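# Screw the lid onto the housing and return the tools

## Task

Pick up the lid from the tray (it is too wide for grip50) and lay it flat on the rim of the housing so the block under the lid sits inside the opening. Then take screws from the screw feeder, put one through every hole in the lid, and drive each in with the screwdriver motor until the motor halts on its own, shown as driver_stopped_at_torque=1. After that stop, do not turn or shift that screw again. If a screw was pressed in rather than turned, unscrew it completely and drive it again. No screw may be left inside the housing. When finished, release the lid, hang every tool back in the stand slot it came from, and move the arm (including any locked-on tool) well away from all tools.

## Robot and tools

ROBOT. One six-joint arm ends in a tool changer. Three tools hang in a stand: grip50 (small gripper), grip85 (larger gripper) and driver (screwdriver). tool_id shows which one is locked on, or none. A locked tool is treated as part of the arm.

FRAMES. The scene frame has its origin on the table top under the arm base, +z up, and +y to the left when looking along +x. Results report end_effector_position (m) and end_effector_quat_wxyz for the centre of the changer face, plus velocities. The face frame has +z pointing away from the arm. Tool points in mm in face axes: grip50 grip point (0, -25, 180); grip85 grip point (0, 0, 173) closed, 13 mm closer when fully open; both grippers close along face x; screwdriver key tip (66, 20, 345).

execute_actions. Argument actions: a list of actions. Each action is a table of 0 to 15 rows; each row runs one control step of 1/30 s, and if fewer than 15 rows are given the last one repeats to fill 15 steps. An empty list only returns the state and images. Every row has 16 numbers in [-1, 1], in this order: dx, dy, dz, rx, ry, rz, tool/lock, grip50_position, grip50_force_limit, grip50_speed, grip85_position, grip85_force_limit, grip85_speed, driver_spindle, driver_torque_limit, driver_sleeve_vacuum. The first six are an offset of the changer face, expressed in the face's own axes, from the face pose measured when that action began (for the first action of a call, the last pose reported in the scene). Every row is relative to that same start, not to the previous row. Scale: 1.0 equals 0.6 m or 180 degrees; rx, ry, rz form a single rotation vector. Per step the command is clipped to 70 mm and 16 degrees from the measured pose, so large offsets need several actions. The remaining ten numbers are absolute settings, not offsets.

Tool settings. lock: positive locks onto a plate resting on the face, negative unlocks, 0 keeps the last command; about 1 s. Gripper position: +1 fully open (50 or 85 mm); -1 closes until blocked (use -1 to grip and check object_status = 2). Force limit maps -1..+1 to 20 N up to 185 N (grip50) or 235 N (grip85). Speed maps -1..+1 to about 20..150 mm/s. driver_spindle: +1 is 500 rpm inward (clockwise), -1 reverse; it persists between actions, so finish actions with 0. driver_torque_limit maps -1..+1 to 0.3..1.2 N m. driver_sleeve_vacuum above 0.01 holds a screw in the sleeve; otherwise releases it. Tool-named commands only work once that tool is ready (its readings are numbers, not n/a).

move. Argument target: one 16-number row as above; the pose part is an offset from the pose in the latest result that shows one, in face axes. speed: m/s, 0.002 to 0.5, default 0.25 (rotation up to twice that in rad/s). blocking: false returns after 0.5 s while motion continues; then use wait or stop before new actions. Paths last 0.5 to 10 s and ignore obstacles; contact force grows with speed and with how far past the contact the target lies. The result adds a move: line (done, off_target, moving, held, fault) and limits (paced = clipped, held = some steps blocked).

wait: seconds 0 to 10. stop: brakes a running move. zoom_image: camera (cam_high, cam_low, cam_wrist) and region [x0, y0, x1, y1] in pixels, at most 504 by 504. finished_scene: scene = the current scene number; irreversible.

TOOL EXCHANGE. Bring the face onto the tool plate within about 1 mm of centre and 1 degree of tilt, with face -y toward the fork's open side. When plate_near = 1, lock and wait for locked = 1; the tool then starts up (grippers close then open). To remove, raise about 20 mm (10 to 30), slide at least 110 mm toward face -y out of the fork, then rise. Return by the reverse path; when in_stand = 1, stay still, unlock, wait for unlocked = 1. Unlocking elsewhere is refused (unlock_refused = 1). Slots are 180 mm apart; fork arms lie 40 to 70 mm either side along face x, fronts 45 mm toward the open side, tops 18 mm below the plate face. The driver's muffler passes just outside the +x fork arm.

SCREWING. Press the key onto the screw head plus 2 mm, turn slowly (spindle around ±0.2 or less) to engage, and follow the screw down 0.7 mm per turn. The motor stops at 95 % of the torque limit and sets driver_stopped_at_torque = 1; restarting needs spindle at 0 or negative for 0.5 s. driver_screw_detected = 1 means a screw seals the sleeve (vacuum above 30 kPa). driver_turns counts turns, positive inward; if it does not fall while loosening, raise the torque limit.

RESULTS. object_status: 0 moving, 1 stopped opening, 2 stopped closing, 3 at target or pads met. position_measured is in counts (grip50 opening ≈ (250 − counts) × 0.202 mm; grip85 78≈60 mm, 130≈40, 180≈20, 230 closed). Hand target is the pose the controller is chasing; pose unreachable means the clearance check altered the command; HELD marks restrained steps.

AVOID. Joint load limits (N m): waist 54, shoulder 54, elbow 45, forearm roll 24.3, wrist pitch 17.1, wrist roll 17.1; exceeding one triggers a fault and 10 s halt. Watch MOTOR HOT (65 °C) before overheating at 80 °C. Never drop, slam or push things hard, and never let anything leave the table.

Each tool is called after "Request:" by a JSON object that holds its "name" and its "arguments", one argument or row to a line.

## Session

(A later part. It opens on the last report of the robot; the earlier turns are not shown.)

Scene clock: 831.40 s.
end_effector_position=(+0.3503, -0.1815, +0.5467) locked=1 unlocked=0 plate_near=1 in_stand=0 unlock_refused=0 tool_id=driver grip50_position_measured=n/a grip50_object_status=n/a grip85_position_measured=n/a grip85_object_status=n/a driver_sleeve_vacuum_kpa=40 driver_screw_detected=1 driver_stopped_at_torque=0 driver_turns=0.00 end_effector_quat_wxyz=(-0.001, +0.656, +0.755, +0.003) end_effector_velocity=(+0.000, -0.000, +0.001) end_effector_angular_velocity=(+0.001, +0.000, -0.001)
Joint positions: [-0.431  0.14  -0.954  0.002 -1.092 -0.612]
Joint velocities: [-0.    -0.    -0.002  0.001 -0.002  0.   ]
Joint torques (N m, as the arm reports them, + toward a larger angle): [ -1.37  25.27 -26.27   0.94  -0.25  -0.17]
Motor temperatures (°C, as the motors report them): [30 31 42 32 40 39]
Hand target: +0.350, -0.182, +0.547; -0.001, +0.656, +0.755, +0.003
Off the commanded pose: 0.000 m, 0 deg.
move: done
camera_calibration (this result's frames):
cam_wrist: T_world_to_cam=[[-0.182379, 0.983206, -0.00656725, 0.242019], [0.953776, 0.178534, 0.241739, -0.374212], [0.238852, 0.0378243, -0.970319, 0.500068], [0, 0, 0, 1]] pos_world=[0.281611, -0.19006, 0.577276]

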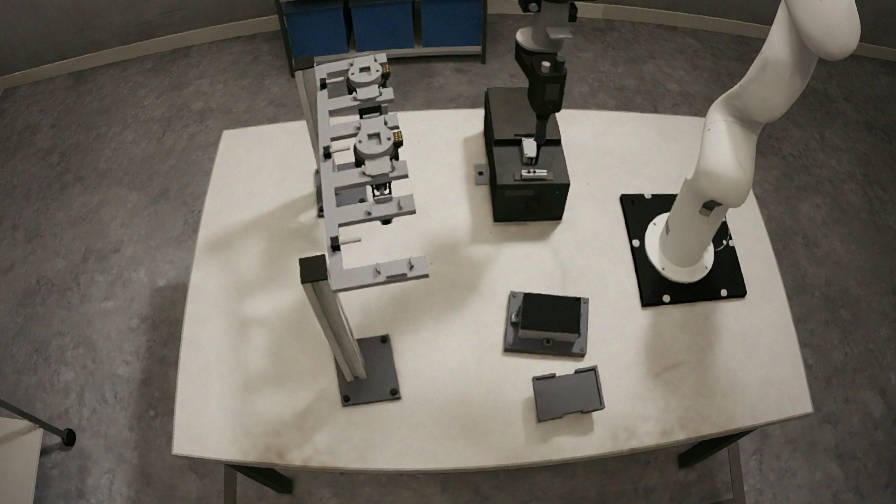

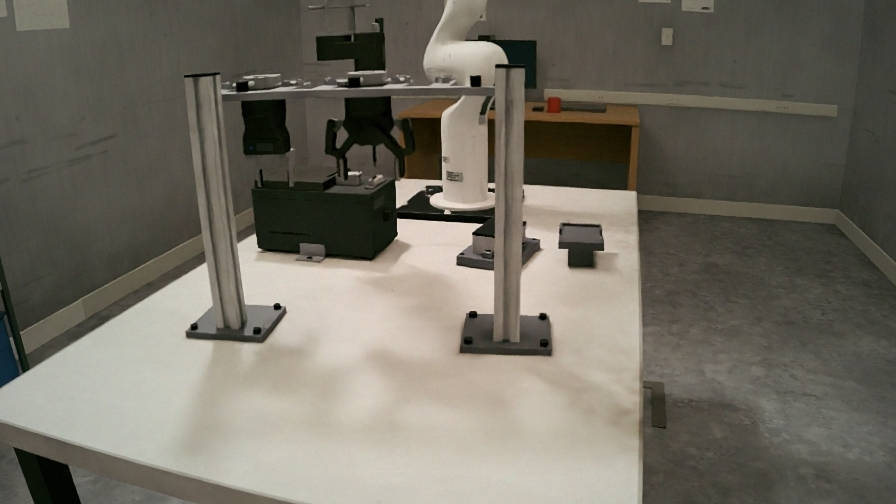

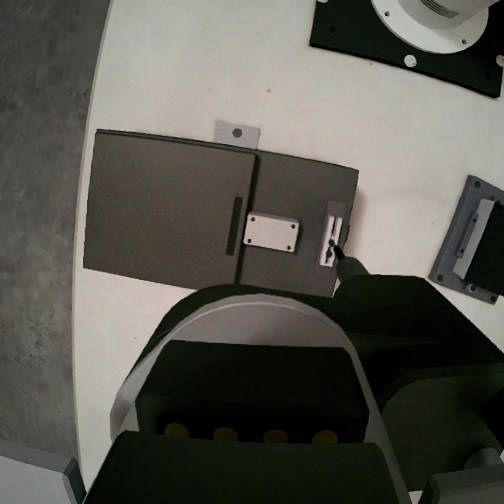

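Request:
{"name": "move", "arguments": {
  "target": [0.4287,-0.0607,0,0,0,0,1,0,0,0,0,0,0,0,-1,0.5],
  "speed": 0.25
}}

Request:
{"name": "move", "arguments": {
  "target": [0,0,0.16,0,0,0,1,0,0,0,0,0,0,0,-1,0.5],
  "speed": 0.2
}}

Scene clock: 847.63 s.
end_effector_position=(+0.2785, +0.0681, +0.5479) locked=1 unlocked=0 plate_near=1 in_stand=0 unlock_refused=0 tool_id=driver grip50_position_measured=n/a grip50_object_status=n/a grip85_position_measured=n/a grip85_object_status=n/a driver_sleeve_vacuum_kpa=40 driver_screw_detected=1 driver_stopped_at_torque=0 driver_turns=0.00 end_effector_quat_wxyz=(-0.001, +0.656, +0.755, +0.004) end_effector_velocity=(-0.001, +0.001, +0.001) end_effector_angular_velocity=(-0.001, +0.001, -0.001)
Joint positions: [ 0.29   0.431 -0.733  0.001 -1.162  0.109]
Joint velocities: [ 0.004  0.001 -0.001 -0.    -0.003  0.005]
Joint torques (N m, as the arm reports them, + toward a larger angle): [ -1.23   8.89 -27.06   1.08   0.51  -0.24]
Motor temperatures (°C, as the motors report them): [30 31 42 32 40 39]
Hand target: +0.278, +0.068, +0.548; -0.001, +0.656, +0.755, +0.004
Off the commanded pose: 0.000 m, 0 deg.
move: done
camera_calibration (this result's frames):
cam_wrist: T_world_to_cam=[[-0.18221, 0.983245, -0.00529912, -0.0172046], [0.954046, 0.178098, 0.240991, -0.350277], [0.237897, 0.0388554, -0.970513, 0.509207], [0, 0, 0, 1]] pos_world=[0.209907, 0.0595145, 0.578514]

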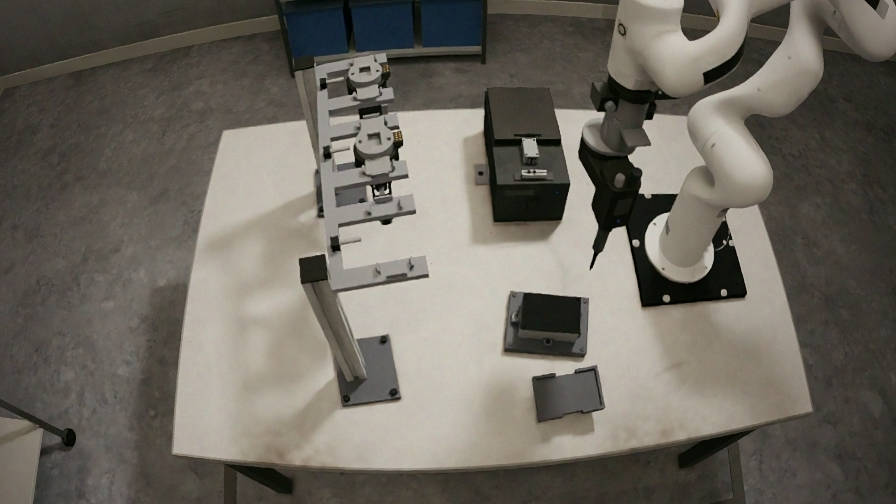

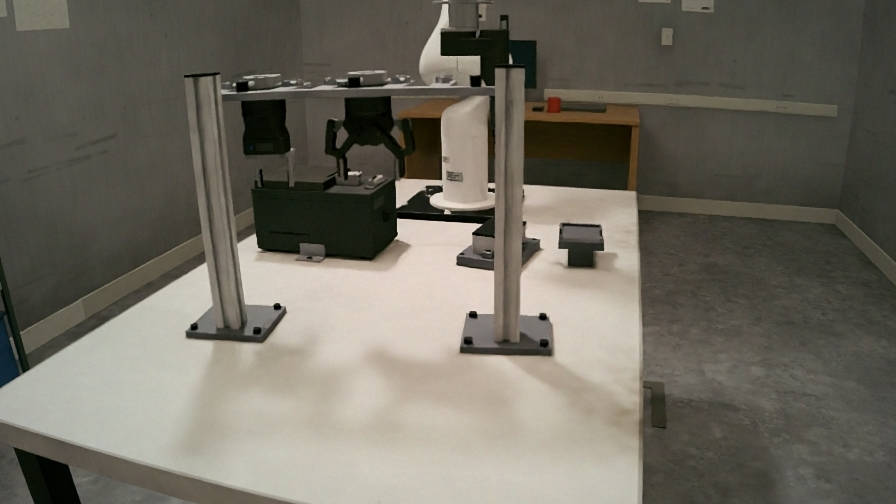

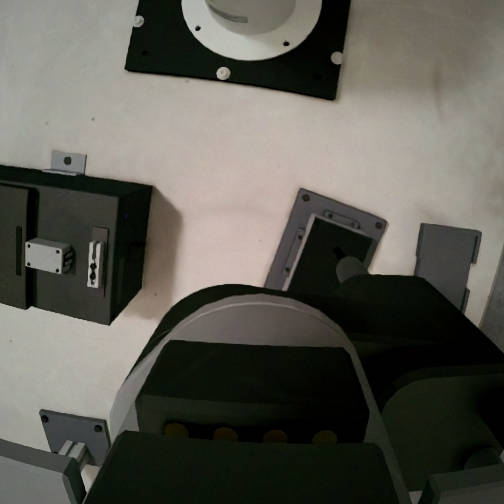

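Scene clock: 848.57 s.
end_effector_position=(+0.2788, +0.0686, +0.4523) locked=1 unlocked=0 plate_near=1 in_stand=0 unlock_refused=0 tool_id=driver grip50_position_measured=n/a grip50_object_status=n/a grip85_position_measured=n/a grip85_object_status=n/a driver_sleeve_vacuum_kpa=40 driver_screw_detected=1 driver_stopped_at_torque=0 driver_turns=0.00 end_effector_quat_wxyz=(-0.001, +0.656, +0.755, +0.004) end_effector_velocity=(-0.001, -0.000, -0.003) end_effector_angular_velocity=(-0.001, +0.007, +0.000)
Joint positions: [ 0.289  0.377 -0.553  0.001 -0.927  0.109]
Joint velocities: [ 0.    -0.003  0.005  0.001  0.    -0.   ]
Joint torques (N m, as the arm reports them, + toward a larger angle): [ -1.77   9.03 -26.51   1.27   0.56  -0.28]
Motor temperatures (°C, as the motors report them): [30 31 42 32 40 39]
Hand target: +0.279, +0.069, +0.452; -0.001, +0.656, +0.755, +0.003
Off the commanded pose: 0.000 m, 0 deg.
move: done
camera_calibration (this result's frames):
cam_wrist: T_world_to_cam=[[-0.181842, 0.983313, -0.00542788, -0.018222], [0.953919, 0.17774, 0.241758, -0.327921], [0.238688, 0.0387839, -0.970321, 0.416037], [0, 0, 0, 1]] pos_world=[0.210193, 0.0600671, 0.482868]

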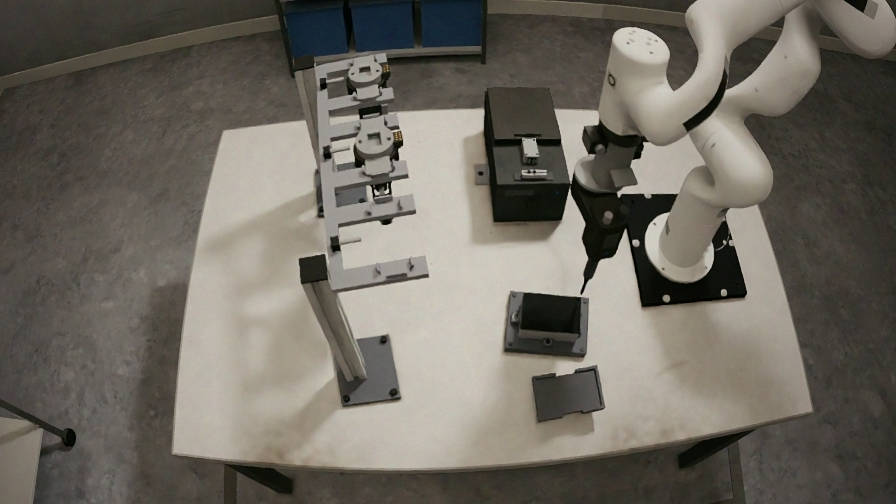

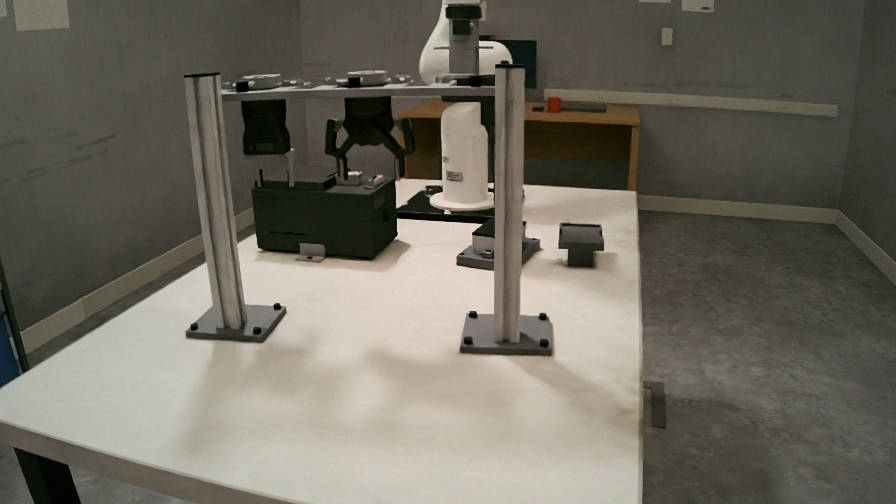

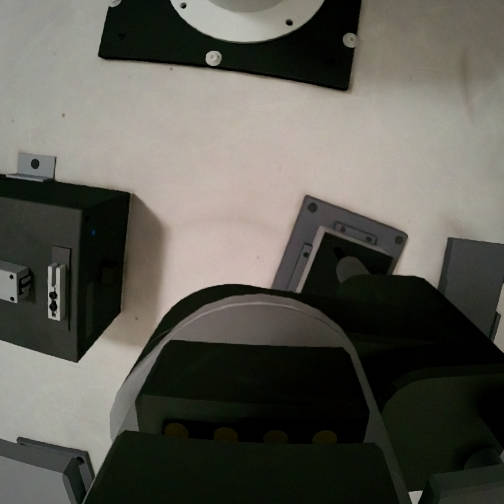

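Request:
{"name": "zoom_image", "arguments": {
  "camera": "cam_wrist",
  "region": [300,210,380,290]
}}

Region (300, 210, 380, 290) of cam_wrist's 504x504 image, scaled by 6.300, with more detail than that image has.

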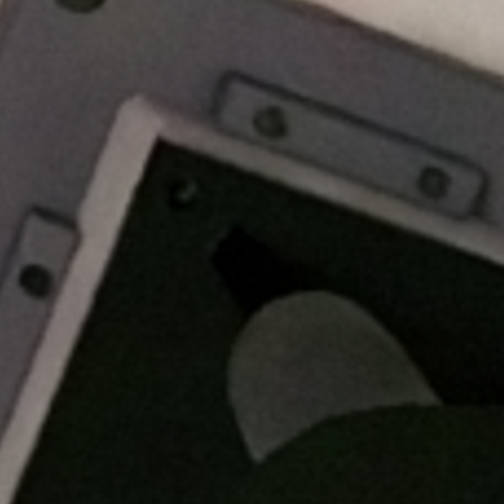

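Request:
{"name": "move", "arguments": {
  "target": [-0.0028,0,0.04,0,0,0,1,0,0,0,0,0,0,0,-1,0.5],
  "speed": 0.06
}}

Request:
{"name": "zoom_image", "arguments": {
  "camera": "cam_wrist",
  "region": [315,225,355,265]
}}

Scene clock: 859.23 s.
end_effector_position=(+0.2792, +0.0671, +0.4285) locked=1 unlocked=0 plate_near=1 in_stand=0 unlock_refused=0 tool_id=driver grip50_position_measured=n/a grip50_object_status=n/a grip85_position_measured=n/a grip85_object_status=n/a driver_sleeve_vacuum_kpa=40 driver_screw_detected=1 driver_stopped_at_torque=0 driver_turns=0.00 end_effector_quat_wxyz=(-0.001, +0.656, +0.755, +0.004) end_effector_velocity=(+0.000, -0.000, -0.001) end_effector_angular_velocity=(-0.000, +0.001, -0.000)
Joint positions: [ 0.283  0.351 -0.514  0.001 -0.862  0.103]
Joint velocities: [-0.001 -0.002  0.001 -0.     0.002 -0.   ]
Joint torques (N m, as the arm reports them, + toward a larger angle): [ -1.85  10.37 -25.26   0.77   0.54  -0.29]
Motor temperatures (°C, as the motors report them): [30 31 42 32 40 39]
Hand target: +0.279, +0.067, +0.428; -0.001, +0.656, +0.755, +0.004
Off the commanded pose: 0.000 m, 0 deg.
move: done
camera_calibration (this result's frames):
cam_wrist: T_world_to_cam=[[-0.181747, 0.98333, -0.00548396, -0.0167975], [0.95387, 0.177652, 0.242016, -0.322306], [0.238956, 0.0387546, -0.970257, 0.392767], [0, 0, 0, 1]] pos_world=[0.210531, 0.0585541, 0.458996]

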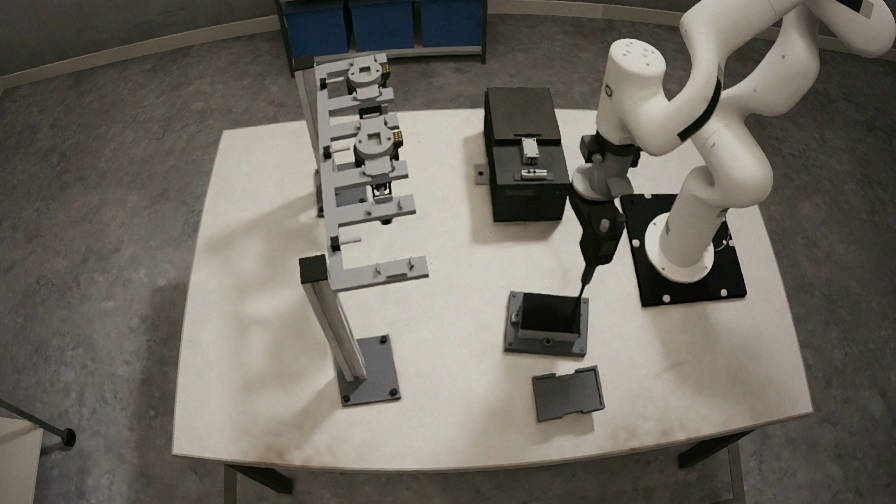

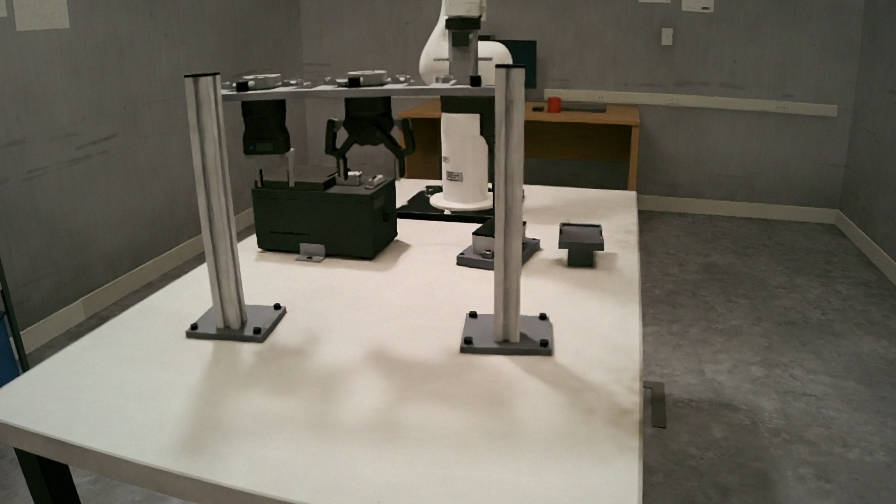

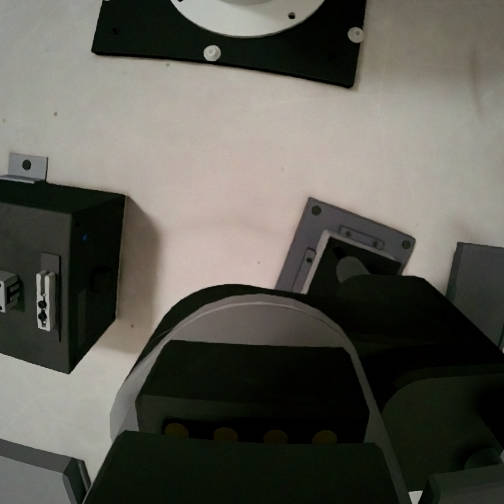

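Region (315, 225, 355, 265) of cam_wrist's 504x504 image, scaled by 12.600, with more detail than that image has.

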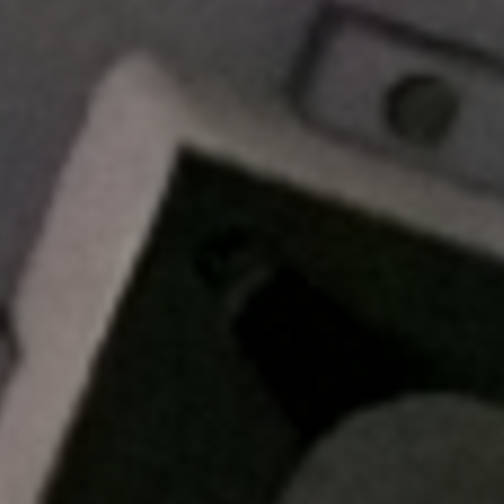

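Request:
{"name": "execute_actions", "arguments": {
  "actions": [
    [[-0.0008,0.0006,0.008,0,0,0,1,0,0,0,0,0,0,0,-1,0.5]],
    [[0,0,0.004,0,0,0,1,0,0,0,0,0,0,0,-1,0.5]]
  ]
}}

Request:
{"name": "zoom_image", "arguments": {
  "camera": "cam_wrist",
  "region": [320,230,350,260]
}}

Scene clock: 870.43 s.
end_effector_position=(+0.2796, +0.0667, +0.4213) locked=1 unlocked=0 plate_near=1 in_stand=0 unlock_refused=0 tool_id=driver grip50_position_measured=n/a grip50_object_status=n/a grip85_position_measured=n/a grip85_object_status=n/a driver_sleeve_vacuum_kpa=39 driver_screw_detected=1 driver_stopped_at_torque=0 driver_turns=0.00 end_effector_quat_wxyz=(-0.001, +0.656, +0.755, +0.004) end_effector_velocity=(+0.000, -0.000, +0.000) end_effector_angular_velocity=(-0.000, +0.001, +0.000)
Joint positions: [ 0.282  0.341 -0.504  0.001 -0.842  0.102]
Joint velocities: [-0.    -0.001 -0.001  0.    -0.001 -0.001]
Joint torques (N m, as the arm reports them, + toward a larger angle): [ -1.45  10.83 -24.98   1.07   0.51  -0.3 ]
Motor temperatures (°C, as the motors report them): [30 31 42 32 40 39]
Hand target: +0.280, +0.067, +0.421; -0.001, +0.656, +0.755, +0.004
Off the commanded pose: 0.000 m, 0 deg.
Step readings (end_effector_position; steps 1 to 15: 1st action; 16 to 30: 2nd action):
0: (+0.2791, +0.0671, +0.4283)
1: (+0.2791, +0.0671, +0.4283)
2: (+0.2793, +0.0671, +0.4278)
4: (+0.2795, +0.0669, +0.4256)
8: (+0.2795, +0.0667, +0.4238)
15: (+0.2796, +0.0667, +0.4237)
16: (+0.2796, +0.0667, +0.4237)
17: (+0.2797, +0.0667, +0.4234)
19: (+0.2797, +0.0667, +0.4222)
23: (+0.2796, +0.0667, +0.4213)
30: end_effector_position above
camera_calibration (this result's frames):
cam_wrist: T_world_to_cam=[[-0.181725, 0.983334, -0.00549895, -0.0163785], [0.953856, 0.177631, 0.242087, -0.320969], [0.239029, 0.0387481, -0.970239, 0.385707], [0, 0, 0, 1]] pos_world=[0.210986, 0.0581742, 0.45184]

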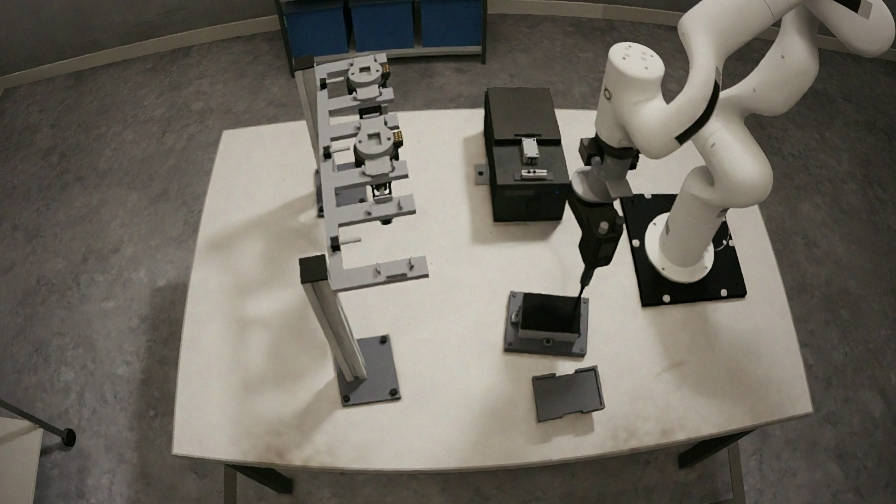

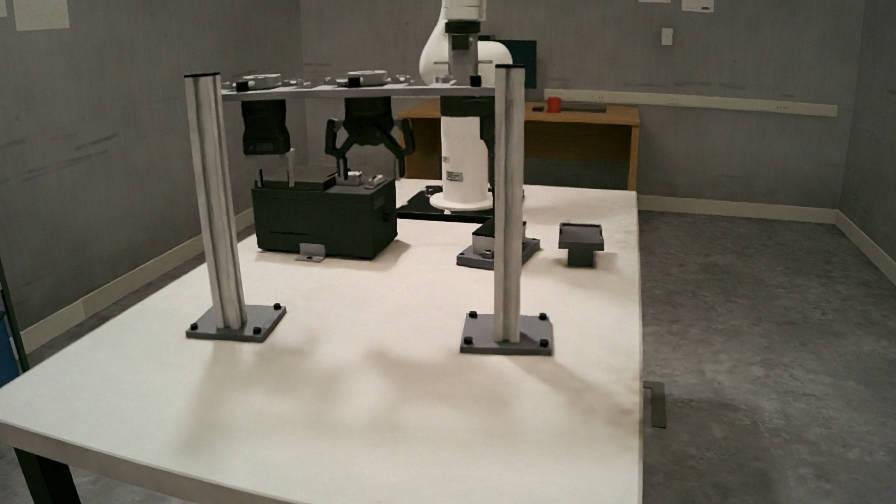

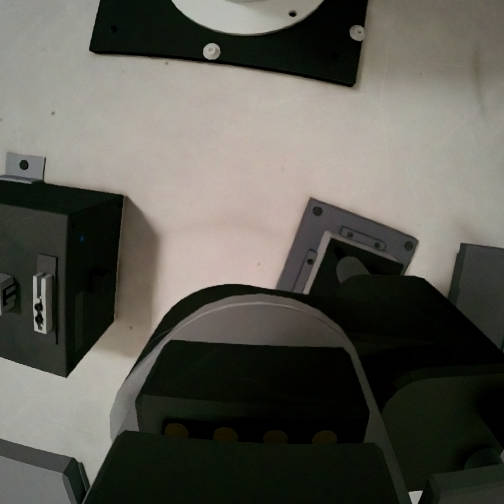

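Region (320, 230, 350, 260) of cam_wrist's 504x504 image, scaled by 16.800, with more detail than that image has.

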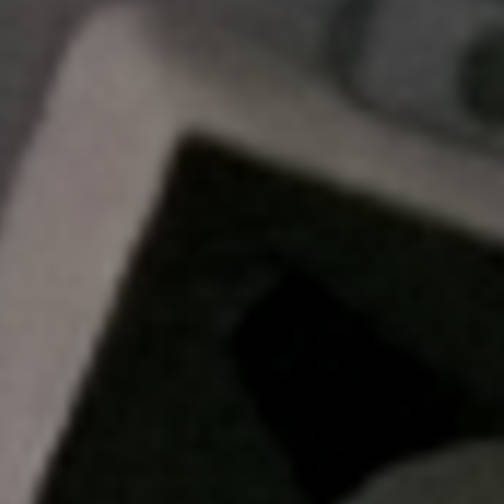

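Request:
{"name": "execute_actions", "arguments": {
  "actions": [
    [[0.0003,0,0.002,0,0,0,1,0,0,0,0,0,0,0,-1,0.5]],
    [[0,0,0.002,0,0,0,1,0,0,0,0,0,0,0,-1,0.5]]
  ]
}}

Scene clock: 881.73 s.
end_effector_position=(+0.2796, +0.0669, +0.4189) locked=1 unlocked=0 plate_near=1 in_stand=0 unlock_refused=0 tool_id=driver grip50_position_measured=n/a grip50_object_status=n/a grip85_position_measured=n/a grip85_object_status=n/a driver_sleeve_vacuum_kpa=39 driver_screw_detected=1 driver_stopped_at_torque=0 driver_turns=0.00 end_effector_quat_wxyz=(-0.001, +0.656, +0.755, +0.004) end_effector_velocity=(+0.000, +0.000, +0.000) end_effector_angular_velocity=(-0.000, -0.000, +0.001)
Joint positions: [ 0.282  0.338 -0.501  0.001 -0.835  0.102]
Joint velocities: [ 0. -0. -0. -0.  0.  0.]
Joint torques (N m, as the arm reports them, + toward a larger angle): [ -3.34  11.78 -25.2    0.59   0.45  -0.26]
Motor temperatures (°C, as the motors report them): [30 31 42 32 40 39]
Hand target: +0.280, +0.067, +0.419; -0.001, +0.656, +0.755, +0.004
Off the commanded pose: 0.000 m, 0 deg.
Step readings (end_effector_position; steps 1 to 15: 1st action; 16 to 30: 2nd action):
0: (+0.2796, +0.0667, +0.4213)
1: (+0.2796, +0.0667, +0.4213)
2: (+0.2797, +0.0667, +0.4211)
4: (+0.2796, +0.0668, +0.4206)
8: (+0.2796, +0.0669, +0.4201)
15: (+0.2796, +0.0669, +0.4201)
16: (+0.2796, +0.0669, +0.4201)
17: (+0.2796, +0.0669, +0.4200)
19: (+0.2796, +0.0669, +0.4194)
23: (+0.2796, +0.0669, +0.4189)
30: end_effector_position above
camera_calibration (this result's frames):
cam_wrist: T_world_to_cam=[[-0.181727, 0.983334, -0.00552018, -0.0165691], [0.953872, 0.177641, 0.242017, -0.32037], [0.238964, 0.0387155, -0.970256, 0.383413], [0, 0, 0, 1]] pos_world=[0.210959, 0.0583598, 0.449453]

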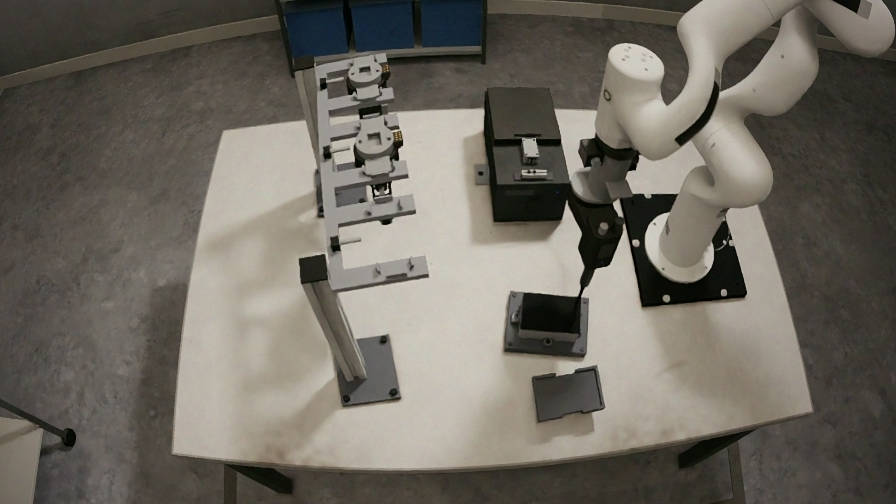

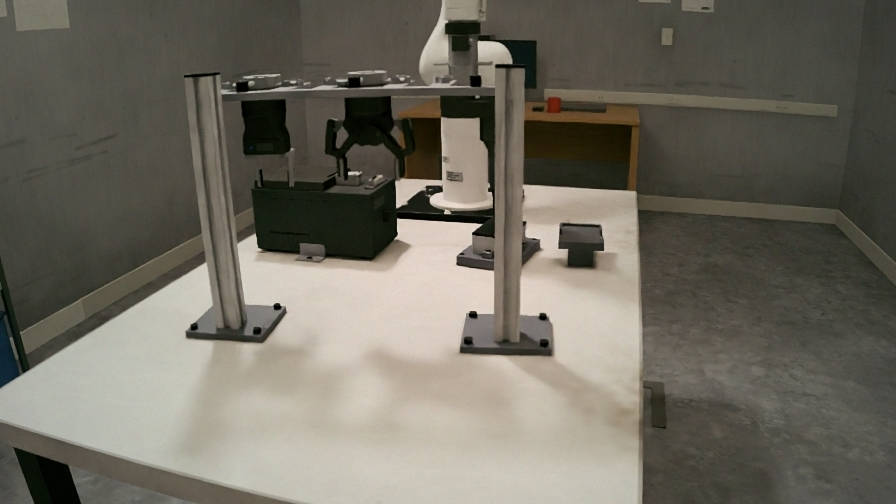

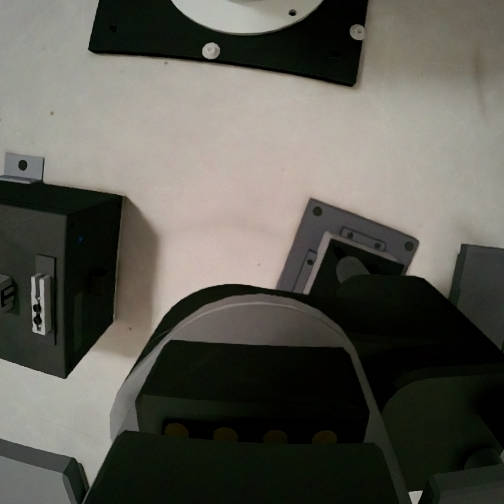

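Request:
{"name": "execute_actions", "arguments": {
  "actions": [
    [[0,0,0.002,0,0,0,1,0,0,0,0,0,0,0,-1,0.5]],
    [[0,0,0.002,0,0,0,1,0,0,0,0,0,0,0,-1,0.5]]
  ]
}}

Scene clock: 889.10 s.
end_effector_position=(+0.2797, +0.0669, +0.4166) locked=1 unlocked=0 plate_near=1 in_stand=0 unlock_refused=0 tool_id=driver grip50_position_measured=n/a grip50_object_status=n/a grip85_position_measured=n/a grip85_object_status=n/a driver_sleeve_vacuum_kpa=39 driver_screw_detected=1 driver_stopped_at_torque=0 driver_turns=0.00 end_effector_quat_wxyz=(-0.001, +0.656, +0.755, +0.004) end_effector_velocity=(+0.000, -0.000, +0.000) end_effector_angular_velocity=(-0.000, -0.002, +0.000)
Joint positions: [ 0.282  0.334 -0.497  0.001 -0.829  0.102]
Joint velocities: [-0.     0.001 -0.    -0.001  0.001  0.   ]
Joint torques (N m, as the arm reports them, + toward a larger angle): [ -2.48   9.91 -23.83   0.33   0.52  -0.19]
Motor temperatures (°C, as the motors report them): [30 31 42 32 40 39]
Hand target: +0.280, +0.067, +0.417; -0.001, +0.656, +0.755, +0.004
Off the commanded pose: 0.000 m, 0 deg.
Step readings (end_effector_position; steps 1 to 15: 1st action; 16 to 30: 2nd action):
0: (+0.2796, +0.0669, +0.4189)
1: (+0.2796, +0.0669, +0.4189)
2: (+0.2796, +0.0669, +0.4188)
4: (+0.2796, +0.0669, +0.4182)
8: (+0.2797, +0.0669, +0.4179)
15: (+0.2797, +0.0669, +0.4178)
16: (+0.2797, +0.0669, +0.4178)
17: (+0.2797, +0.0669, +0.4176)
19: (+0.2797, +0.0669, +0.4170)
23: (+0.2797, +0.0669, +0.4166)
30: end_effector_position above
camera_calibration (this result's frames):
cam_wrist: T_world_to_cam=[[-0.181703, 0.983338, -0.00547935, -0.016628], [0.953815, 0.177597, 0.242272, -0.31996], [0.239209, 0.0387952, -0.970193, 0.381053], [0, 0, 0, 1]] pos_world=[0.21101, 0.058392, 0.447121]

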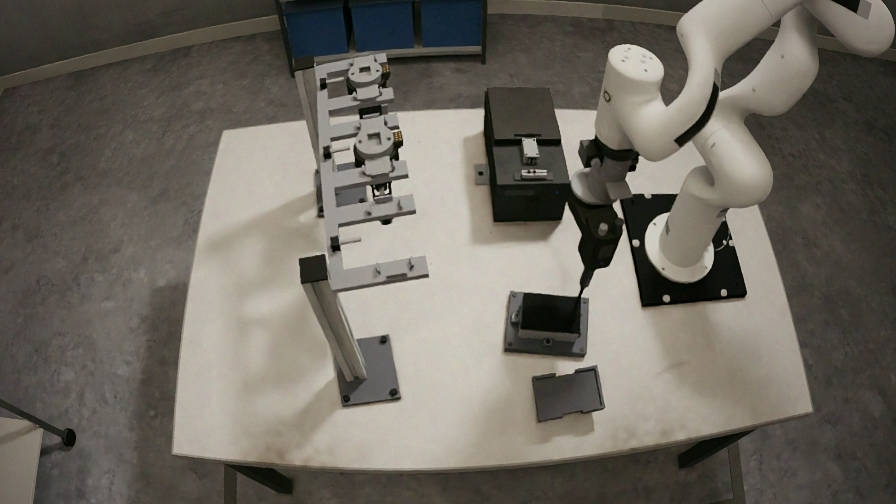

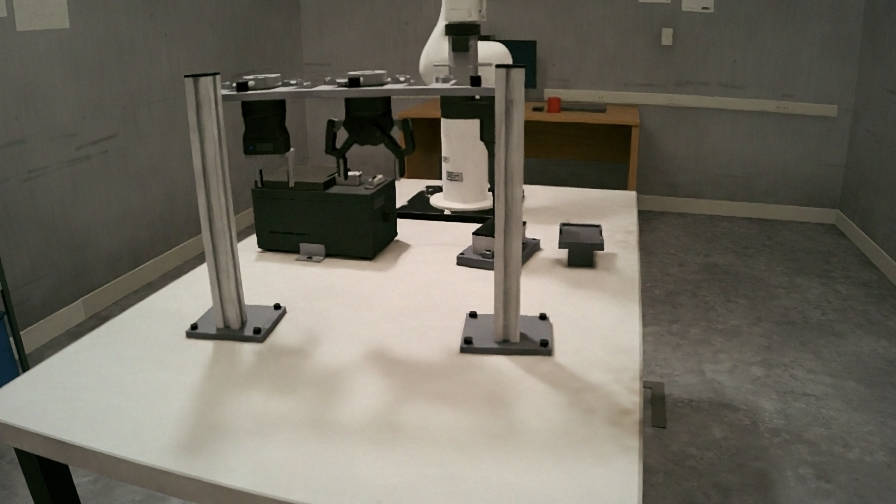

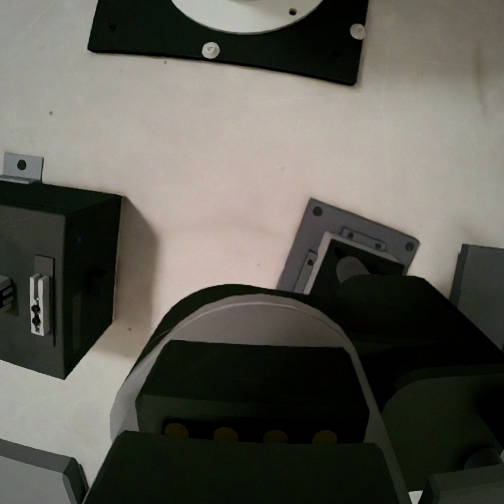

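Request:
{"name": "zoom_image", "arguments": {
  "camera": "cam_high",
  "region": [555,270,605,320]
}}

Request:
{"name": "zoom_image", "arguments": {
  "camera": "cam_low",
  "region": [460,190,540,250]
}}

Region (555, 270, 605, 320) of cam_high's 896x504 image, scaled by 10.080, with more detail than that image has.

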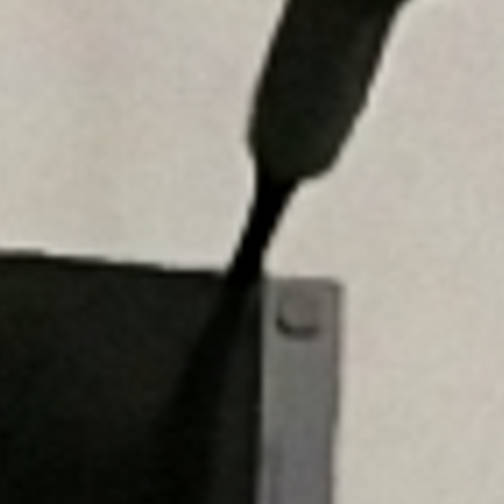

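Region (460, 190, 540, 250) of cam_low's 896x504 image, scaled by 6.300, with more detail than that image has; it fills the top 378 rows of this view, and the rest is white.

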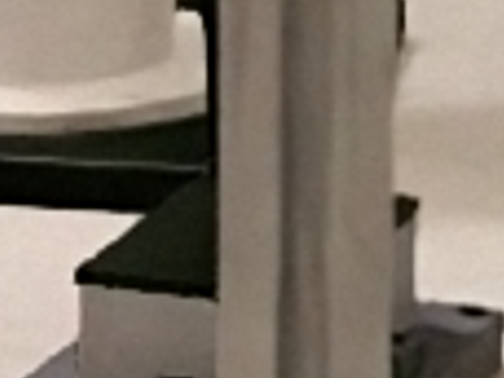

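Request:
{"name": "execute_actions", "arguments": {
  "actions": [
    [[0,0,0.002,0,0,0,1,0,0,0,0,0,0,0,-1,0.5]],
    [[0,0,0,0,0,0,1,0,0,0,0,0,0,0.1,-1,0.5]],
    [[0,0,0,0,0,0,1,0,0,0,0,0,0,0.1,-1,0.5]],
    [[0,0,0,0,0,0,1,0,0,0,0,0,0,0.1,-1,0.5]],
    [[0,0,0,0,0,0,1,0,0,0,0,0,0,0.1,-1,0.5],[0,0,0,0,0,0,1,0,0,0,0,0,0,0.1,-1,0.5],[0,0,0,0,0,0,1,0,0,0,0,0,0,0.1,-1,0.5],[0,0,0,0,0,0,1,0,0,0,0,0,0,0.1,-1,0.5],[0,0,0,0,0,0,1,0,0,0,0,0,0,0.1,-1,0.5],[0,0,0,0,0,0,1,0,0,0,0,0,0,0.1,-1,0.5],[0,0,0,0,0,0,1,0,0,0,0,0,0,0.1,-1,0.5],[0,0,0,0,0,0,1,0,0,0,0,0,0,0.1,-1,0.5],[0,0,0,0,0,0,1,0,0,0,0,0,0,0.1,-1,0.5],[0,0,0,0,0,0,1,0,0,0,0,0,0,0.1,-1,0.5],[0,0,0,0,0,0,1,0,0,0,0,0,0,0,-1,0.5]]
  ]
}}

Scene clock: 910.67 s.
end_effector_position=(+0.2797, +0.0670, +0.4154) locked=1 unlocked=0 plate_near=1 in_stand=0 unlock_refused=0 tool_id=driver grip50_position_measured=n/a grip50_object_status=n/a grip85_position_measured=n/a grip85_object_status=n/a driver_sleeve_vacuum_kpa=40 driver_screw_detected=1 driver_stopped_at_torque=0 driver_turns=1.52 end_effector_quat_wxyz=(-0.001, +0.656, +0.755, +0.004) end_effector_velocity=(-0.000, -0.000, +0.000) end_effector_angular_velocity=(-0.001, +0.000, +0.001)
Joint positions: [ 0.282  0.333 -0.496  0.001 -0.825  0.102]
Joint velocities: [ 0.     0.     0.    -0.001 -0.001 -0.   ]
Joint torques (N m, as the arm reports them, + toward a larger angle): [ -1.42  10.62 -23.93   0.03   0.6   -0.27]
Motor temperatures (°C, as the motors report them): [30 31 42 32 40 39]
Hand target: +0.280, +0.067, +0.415; -0.001, +0.656, +0.755, +0.004
Off the commanded pose: 0.000 m, 0 deg.
Step readings (end_effector_position; steps 1 to 15: 1st action; 16 to 30: 2nd action; 31 to 45: 3rd action; 46 to 60: 4th action; 61 to 75: 5th action):
0: (+0.2797, +0.0669, +0.4166)
1: (+0.2797, +0.0669, +0.4166)
2: (+0.2797, +0.0669, +0.4164)
4: (+0.2797, +0.0669, +0.4159)
8: (+0.2797, +0.0669, +0.4155)
15: (+0.2797, +0.0669, +0.4154)
16: (+0.2797, +0.0669, +0.4154)
17: (+0.2797, +0.0669, +0.4154)
19: (+0.2797, +0.0669, +0.4154)
23: (+0.2797, +0.0669, +0.4154)
30: (+0.2797, +0.0669, +0.4154)
31: (+0.2797, +0.0669, +0.4154)
32: (+0.2797, +0.0669, +0.4154)
34: (+0.2797, +0.0670, +0.4154)
38: (+0.2797, +0.0670, +0.4154)
45: (+0.2797, +0.0670, +0.4154)
46: (+0.2797, +0.0670, +0.4154)
47: (+0.2797, +0.0670, +0.4154)
49: (+0.2797, +0.0670, +0.4154)
53: (+0.2797, +0.0670, +0.4154)
60: (+0.2797, +0.0670, +0.4154)
61: (+0.2797, +0.0670, +0.4154)
62: (+0.2797, +0.0670, +0.4154)
64: (+0.2797, +0.0670, +0.4154)
68: (+0.2797, +0.0670, +0.4154)
75: end_effector_position above
camera_calibration (this result's frames):
cam_wrist: T_world_to_cam=[[-0.181703, 0.983338, -0.005448, -0.0166644], [0.953834, 0.177593, 0.242202, -0.319636], [0.239135, 0.0388123, -0.97021, 0.379915], [0, 0, 0, 1]] pos_world=[0.211, 0.0584063, 0.445923]

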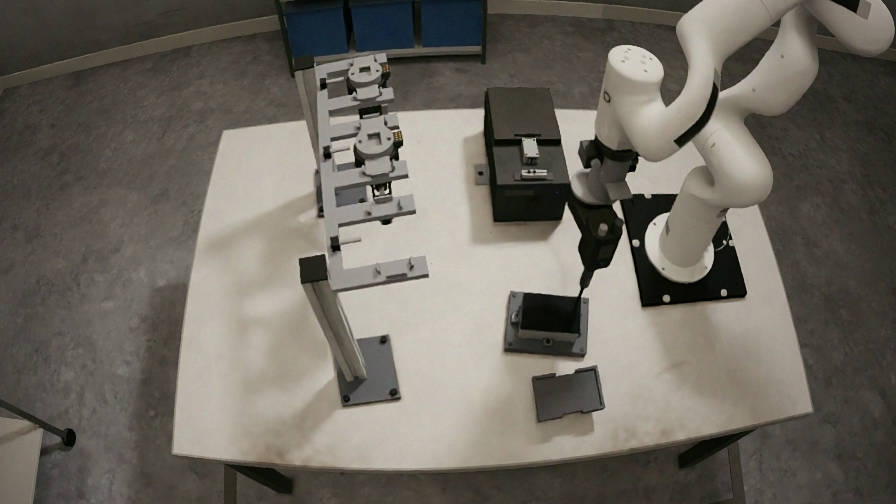

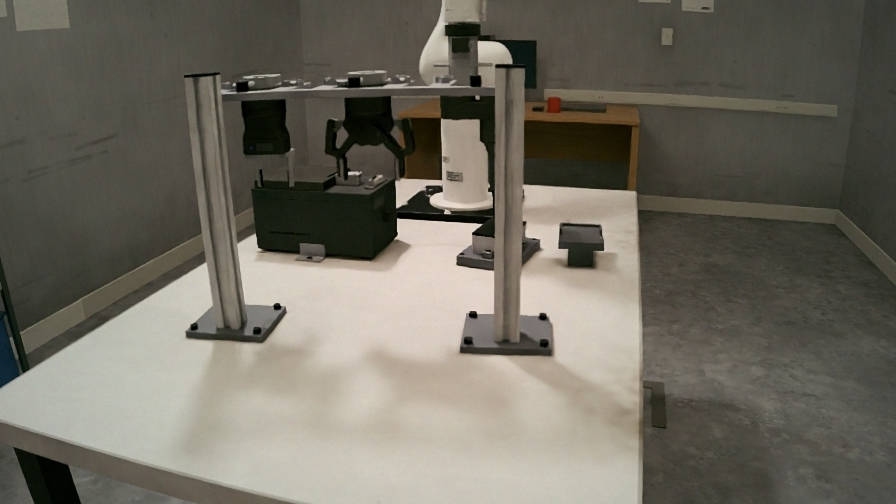

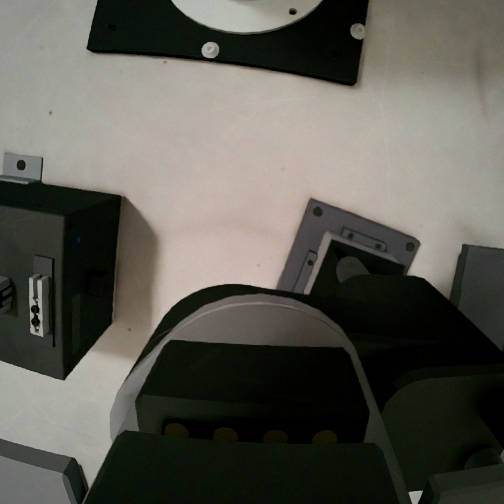

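Request:
{"name": "execute_actions", "arguments": {
  "actions": [
    [[0,0,0.001,0,0,0,1,0,0,0,0,0,0,0.2,-1,0.5]],
    [[0,0,0.001,0,0,0,1,0,0,0,0,0,0,0.2,-1,0.5]],
    [[0,0,0.001,0,0,0,1,0,0,0,0,0,0,0.2,-1,0.5],[0,0,0.001,0,0,0,1,0,0,0,0,0,0,0.2,-1,0.5],[0,0,0.001,0,0,0,1,0,0,0,0,0,0,0.2,-1,0.5],[0,0,0.001,0,0,0,1,0,0,0,0,0,0,0.2,-1,0.5],[0,0,0.001,0,0,0,1,0,0,0,0,0,0,0.2,-1,0.5],[0,0,0.001,0,0,0,1,0,0,0,0,0,0,0.2,-1,0.5],[0,0,0.001,0,0,0,1,0,0,0,0,0,0,0.2,-1,0.5],[0,0,0.001,0,0,0,1,0,0,0,0,0,0,0.2,-1,0.5],[0,0,0.001,0,0,0,1,0,0,0,0,0,0,0.2,-1,0.5],[0,0,0.001,0,0,0,1,0,0,0,0,0,0,0.2,-1,0.5],[0,0,0.001,0,0,0,1,0,0,0,0,0,0,0.2,-1,0.5],[0,0,0.001,0,0,0,1,0,0,0,0,0,0,0.2,-1,0.5],[0,0,0.001,0,0,0,1,0,0,0,0,0,0,0.2,-1,0.5],[0,0,0.001,0,0,0,1,0,0,0,0,0,0,0.2,-1,0.5],[0,0,0.001,0,0,0,1,0,0,0,0,0,0,0,-1,0.5]]
  ]
}}

Scene clock: 927.77 s.
end_effector_position=(+0.2797, +0.0670, +0.4136) locked=1 unlocked=0 plate_near=1 in_stand=0 unlock_refused=0 tool_id=driver grip50_position_measured=n/a grip50_object_status=n/a grip85_position_measured=n/a grip85_object_status=n/a driver_sleeve_vacuum_kpa=40 driver_screw_detected=1 driver_stopped_at_torque=0 driver_turns=3.91 end_effector_quat_wxyz=(-0.001, +0.656, +0.755, +0.004) end_effector_velocity=(-0.000, -0.000, -0.000) end_effector_angular_velocity=(+0.000, -0.000, +0.000)
Joint positions: [ 0.282  0.33  -0.493  0.001 -0.82   0.102]
Joint velocities: [-0.     0.     0.     0.     0.001 -0.001]
Joint torques (N m, as the arm reports them, + toward a larger angle): [ -2.57   9.62 -23.62  -0.26   0.58  -0.15]
Motor temperatures (°C, as the motors report them): [30 31 42 32 40 39]
Hand target: +0.280, +0.067, +0.414; -0.001, +0.656, +0.755, +0.004
Off the commanded pose: 0.000 m, 0 deg.
Step readings (end_effector_position; steps 1 to 15: 1st action; 16 to 30: 2nd action; 31 to 45: 3rd action):
0: (+0.2797, +0.0670, +0.4154)
1: (+0.2797, +0.0670, +0.4154)
2: (+0.2797, +0.0670, +0.4153)
4: (+0.2797, +0.0670, +0.4150)
8: (+0.2797, +0.0670, +0.4148)
15: (+0.2797, +0.0670, +0.4148)
16: (+0.2797, +0.0670, +0.4148)
17: (+0.2797, +0.0670, +0.4147)
19: (+0.2797, +0.0670, +0.4144)
23: (+0.2797, +0.0670, +0.4142)
30: (+0.2797, +0.0670, +0.4142)
31: (+0.2797, +0.0670, +0.4142)
32: (+0.2797, +0.0670, +0.4141)
34: (+0.2797, +0.0670, +0.4138)
38: (+0.2797, +0.0670, +0.4136)
45: end_effector_position above
camera_calibration (this result's frames):
cam_wrist: T_world_to_cam=[[-0.181695, 0.98334, -0.00545519, -0.0166818], [0.953835, 0.177587, 0.242202, -0.319204], [0.239136, 0.0388035, -0.97021, 0.378166], [0, 0, 0, 1]] pos_world=[0.211004, 0.0584161, 0.444122]

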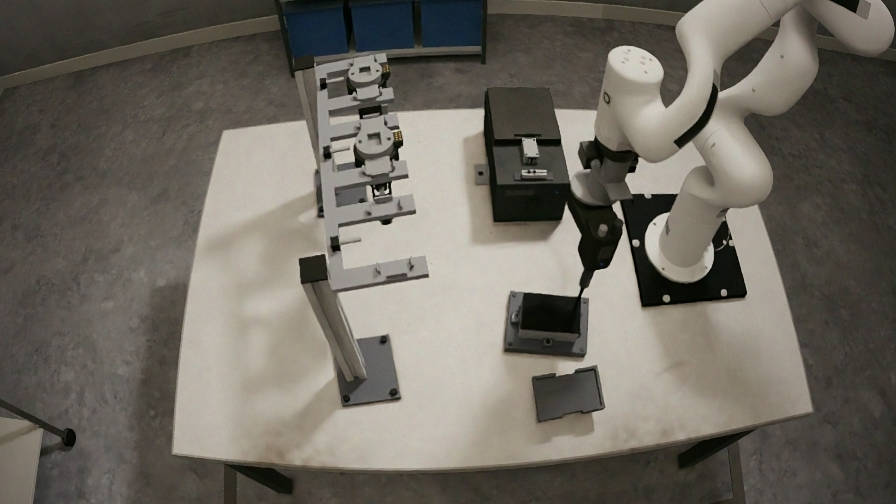

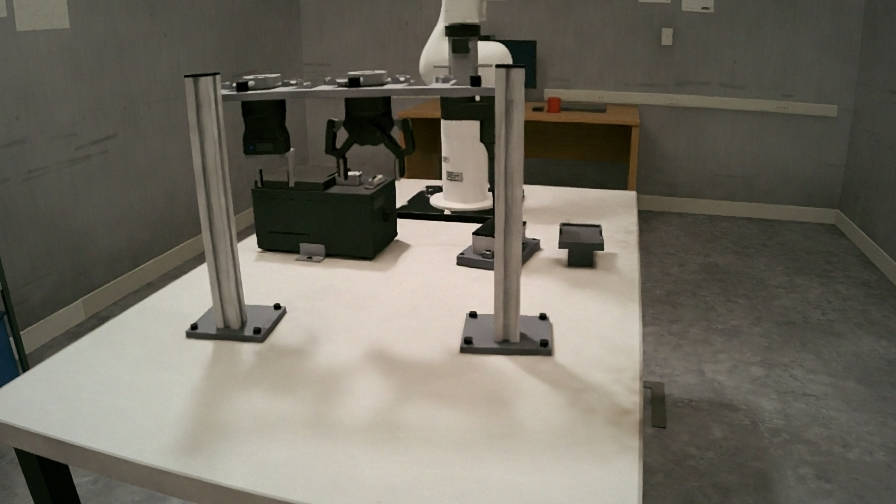

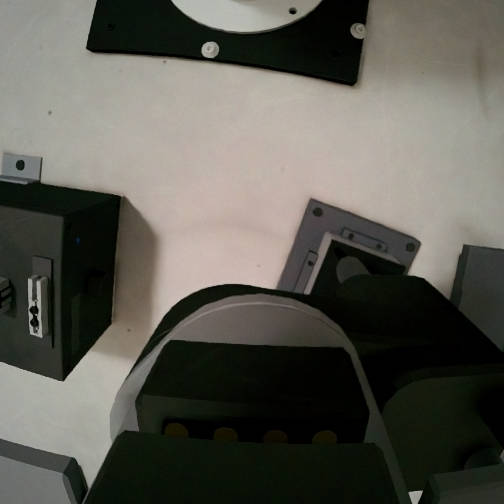

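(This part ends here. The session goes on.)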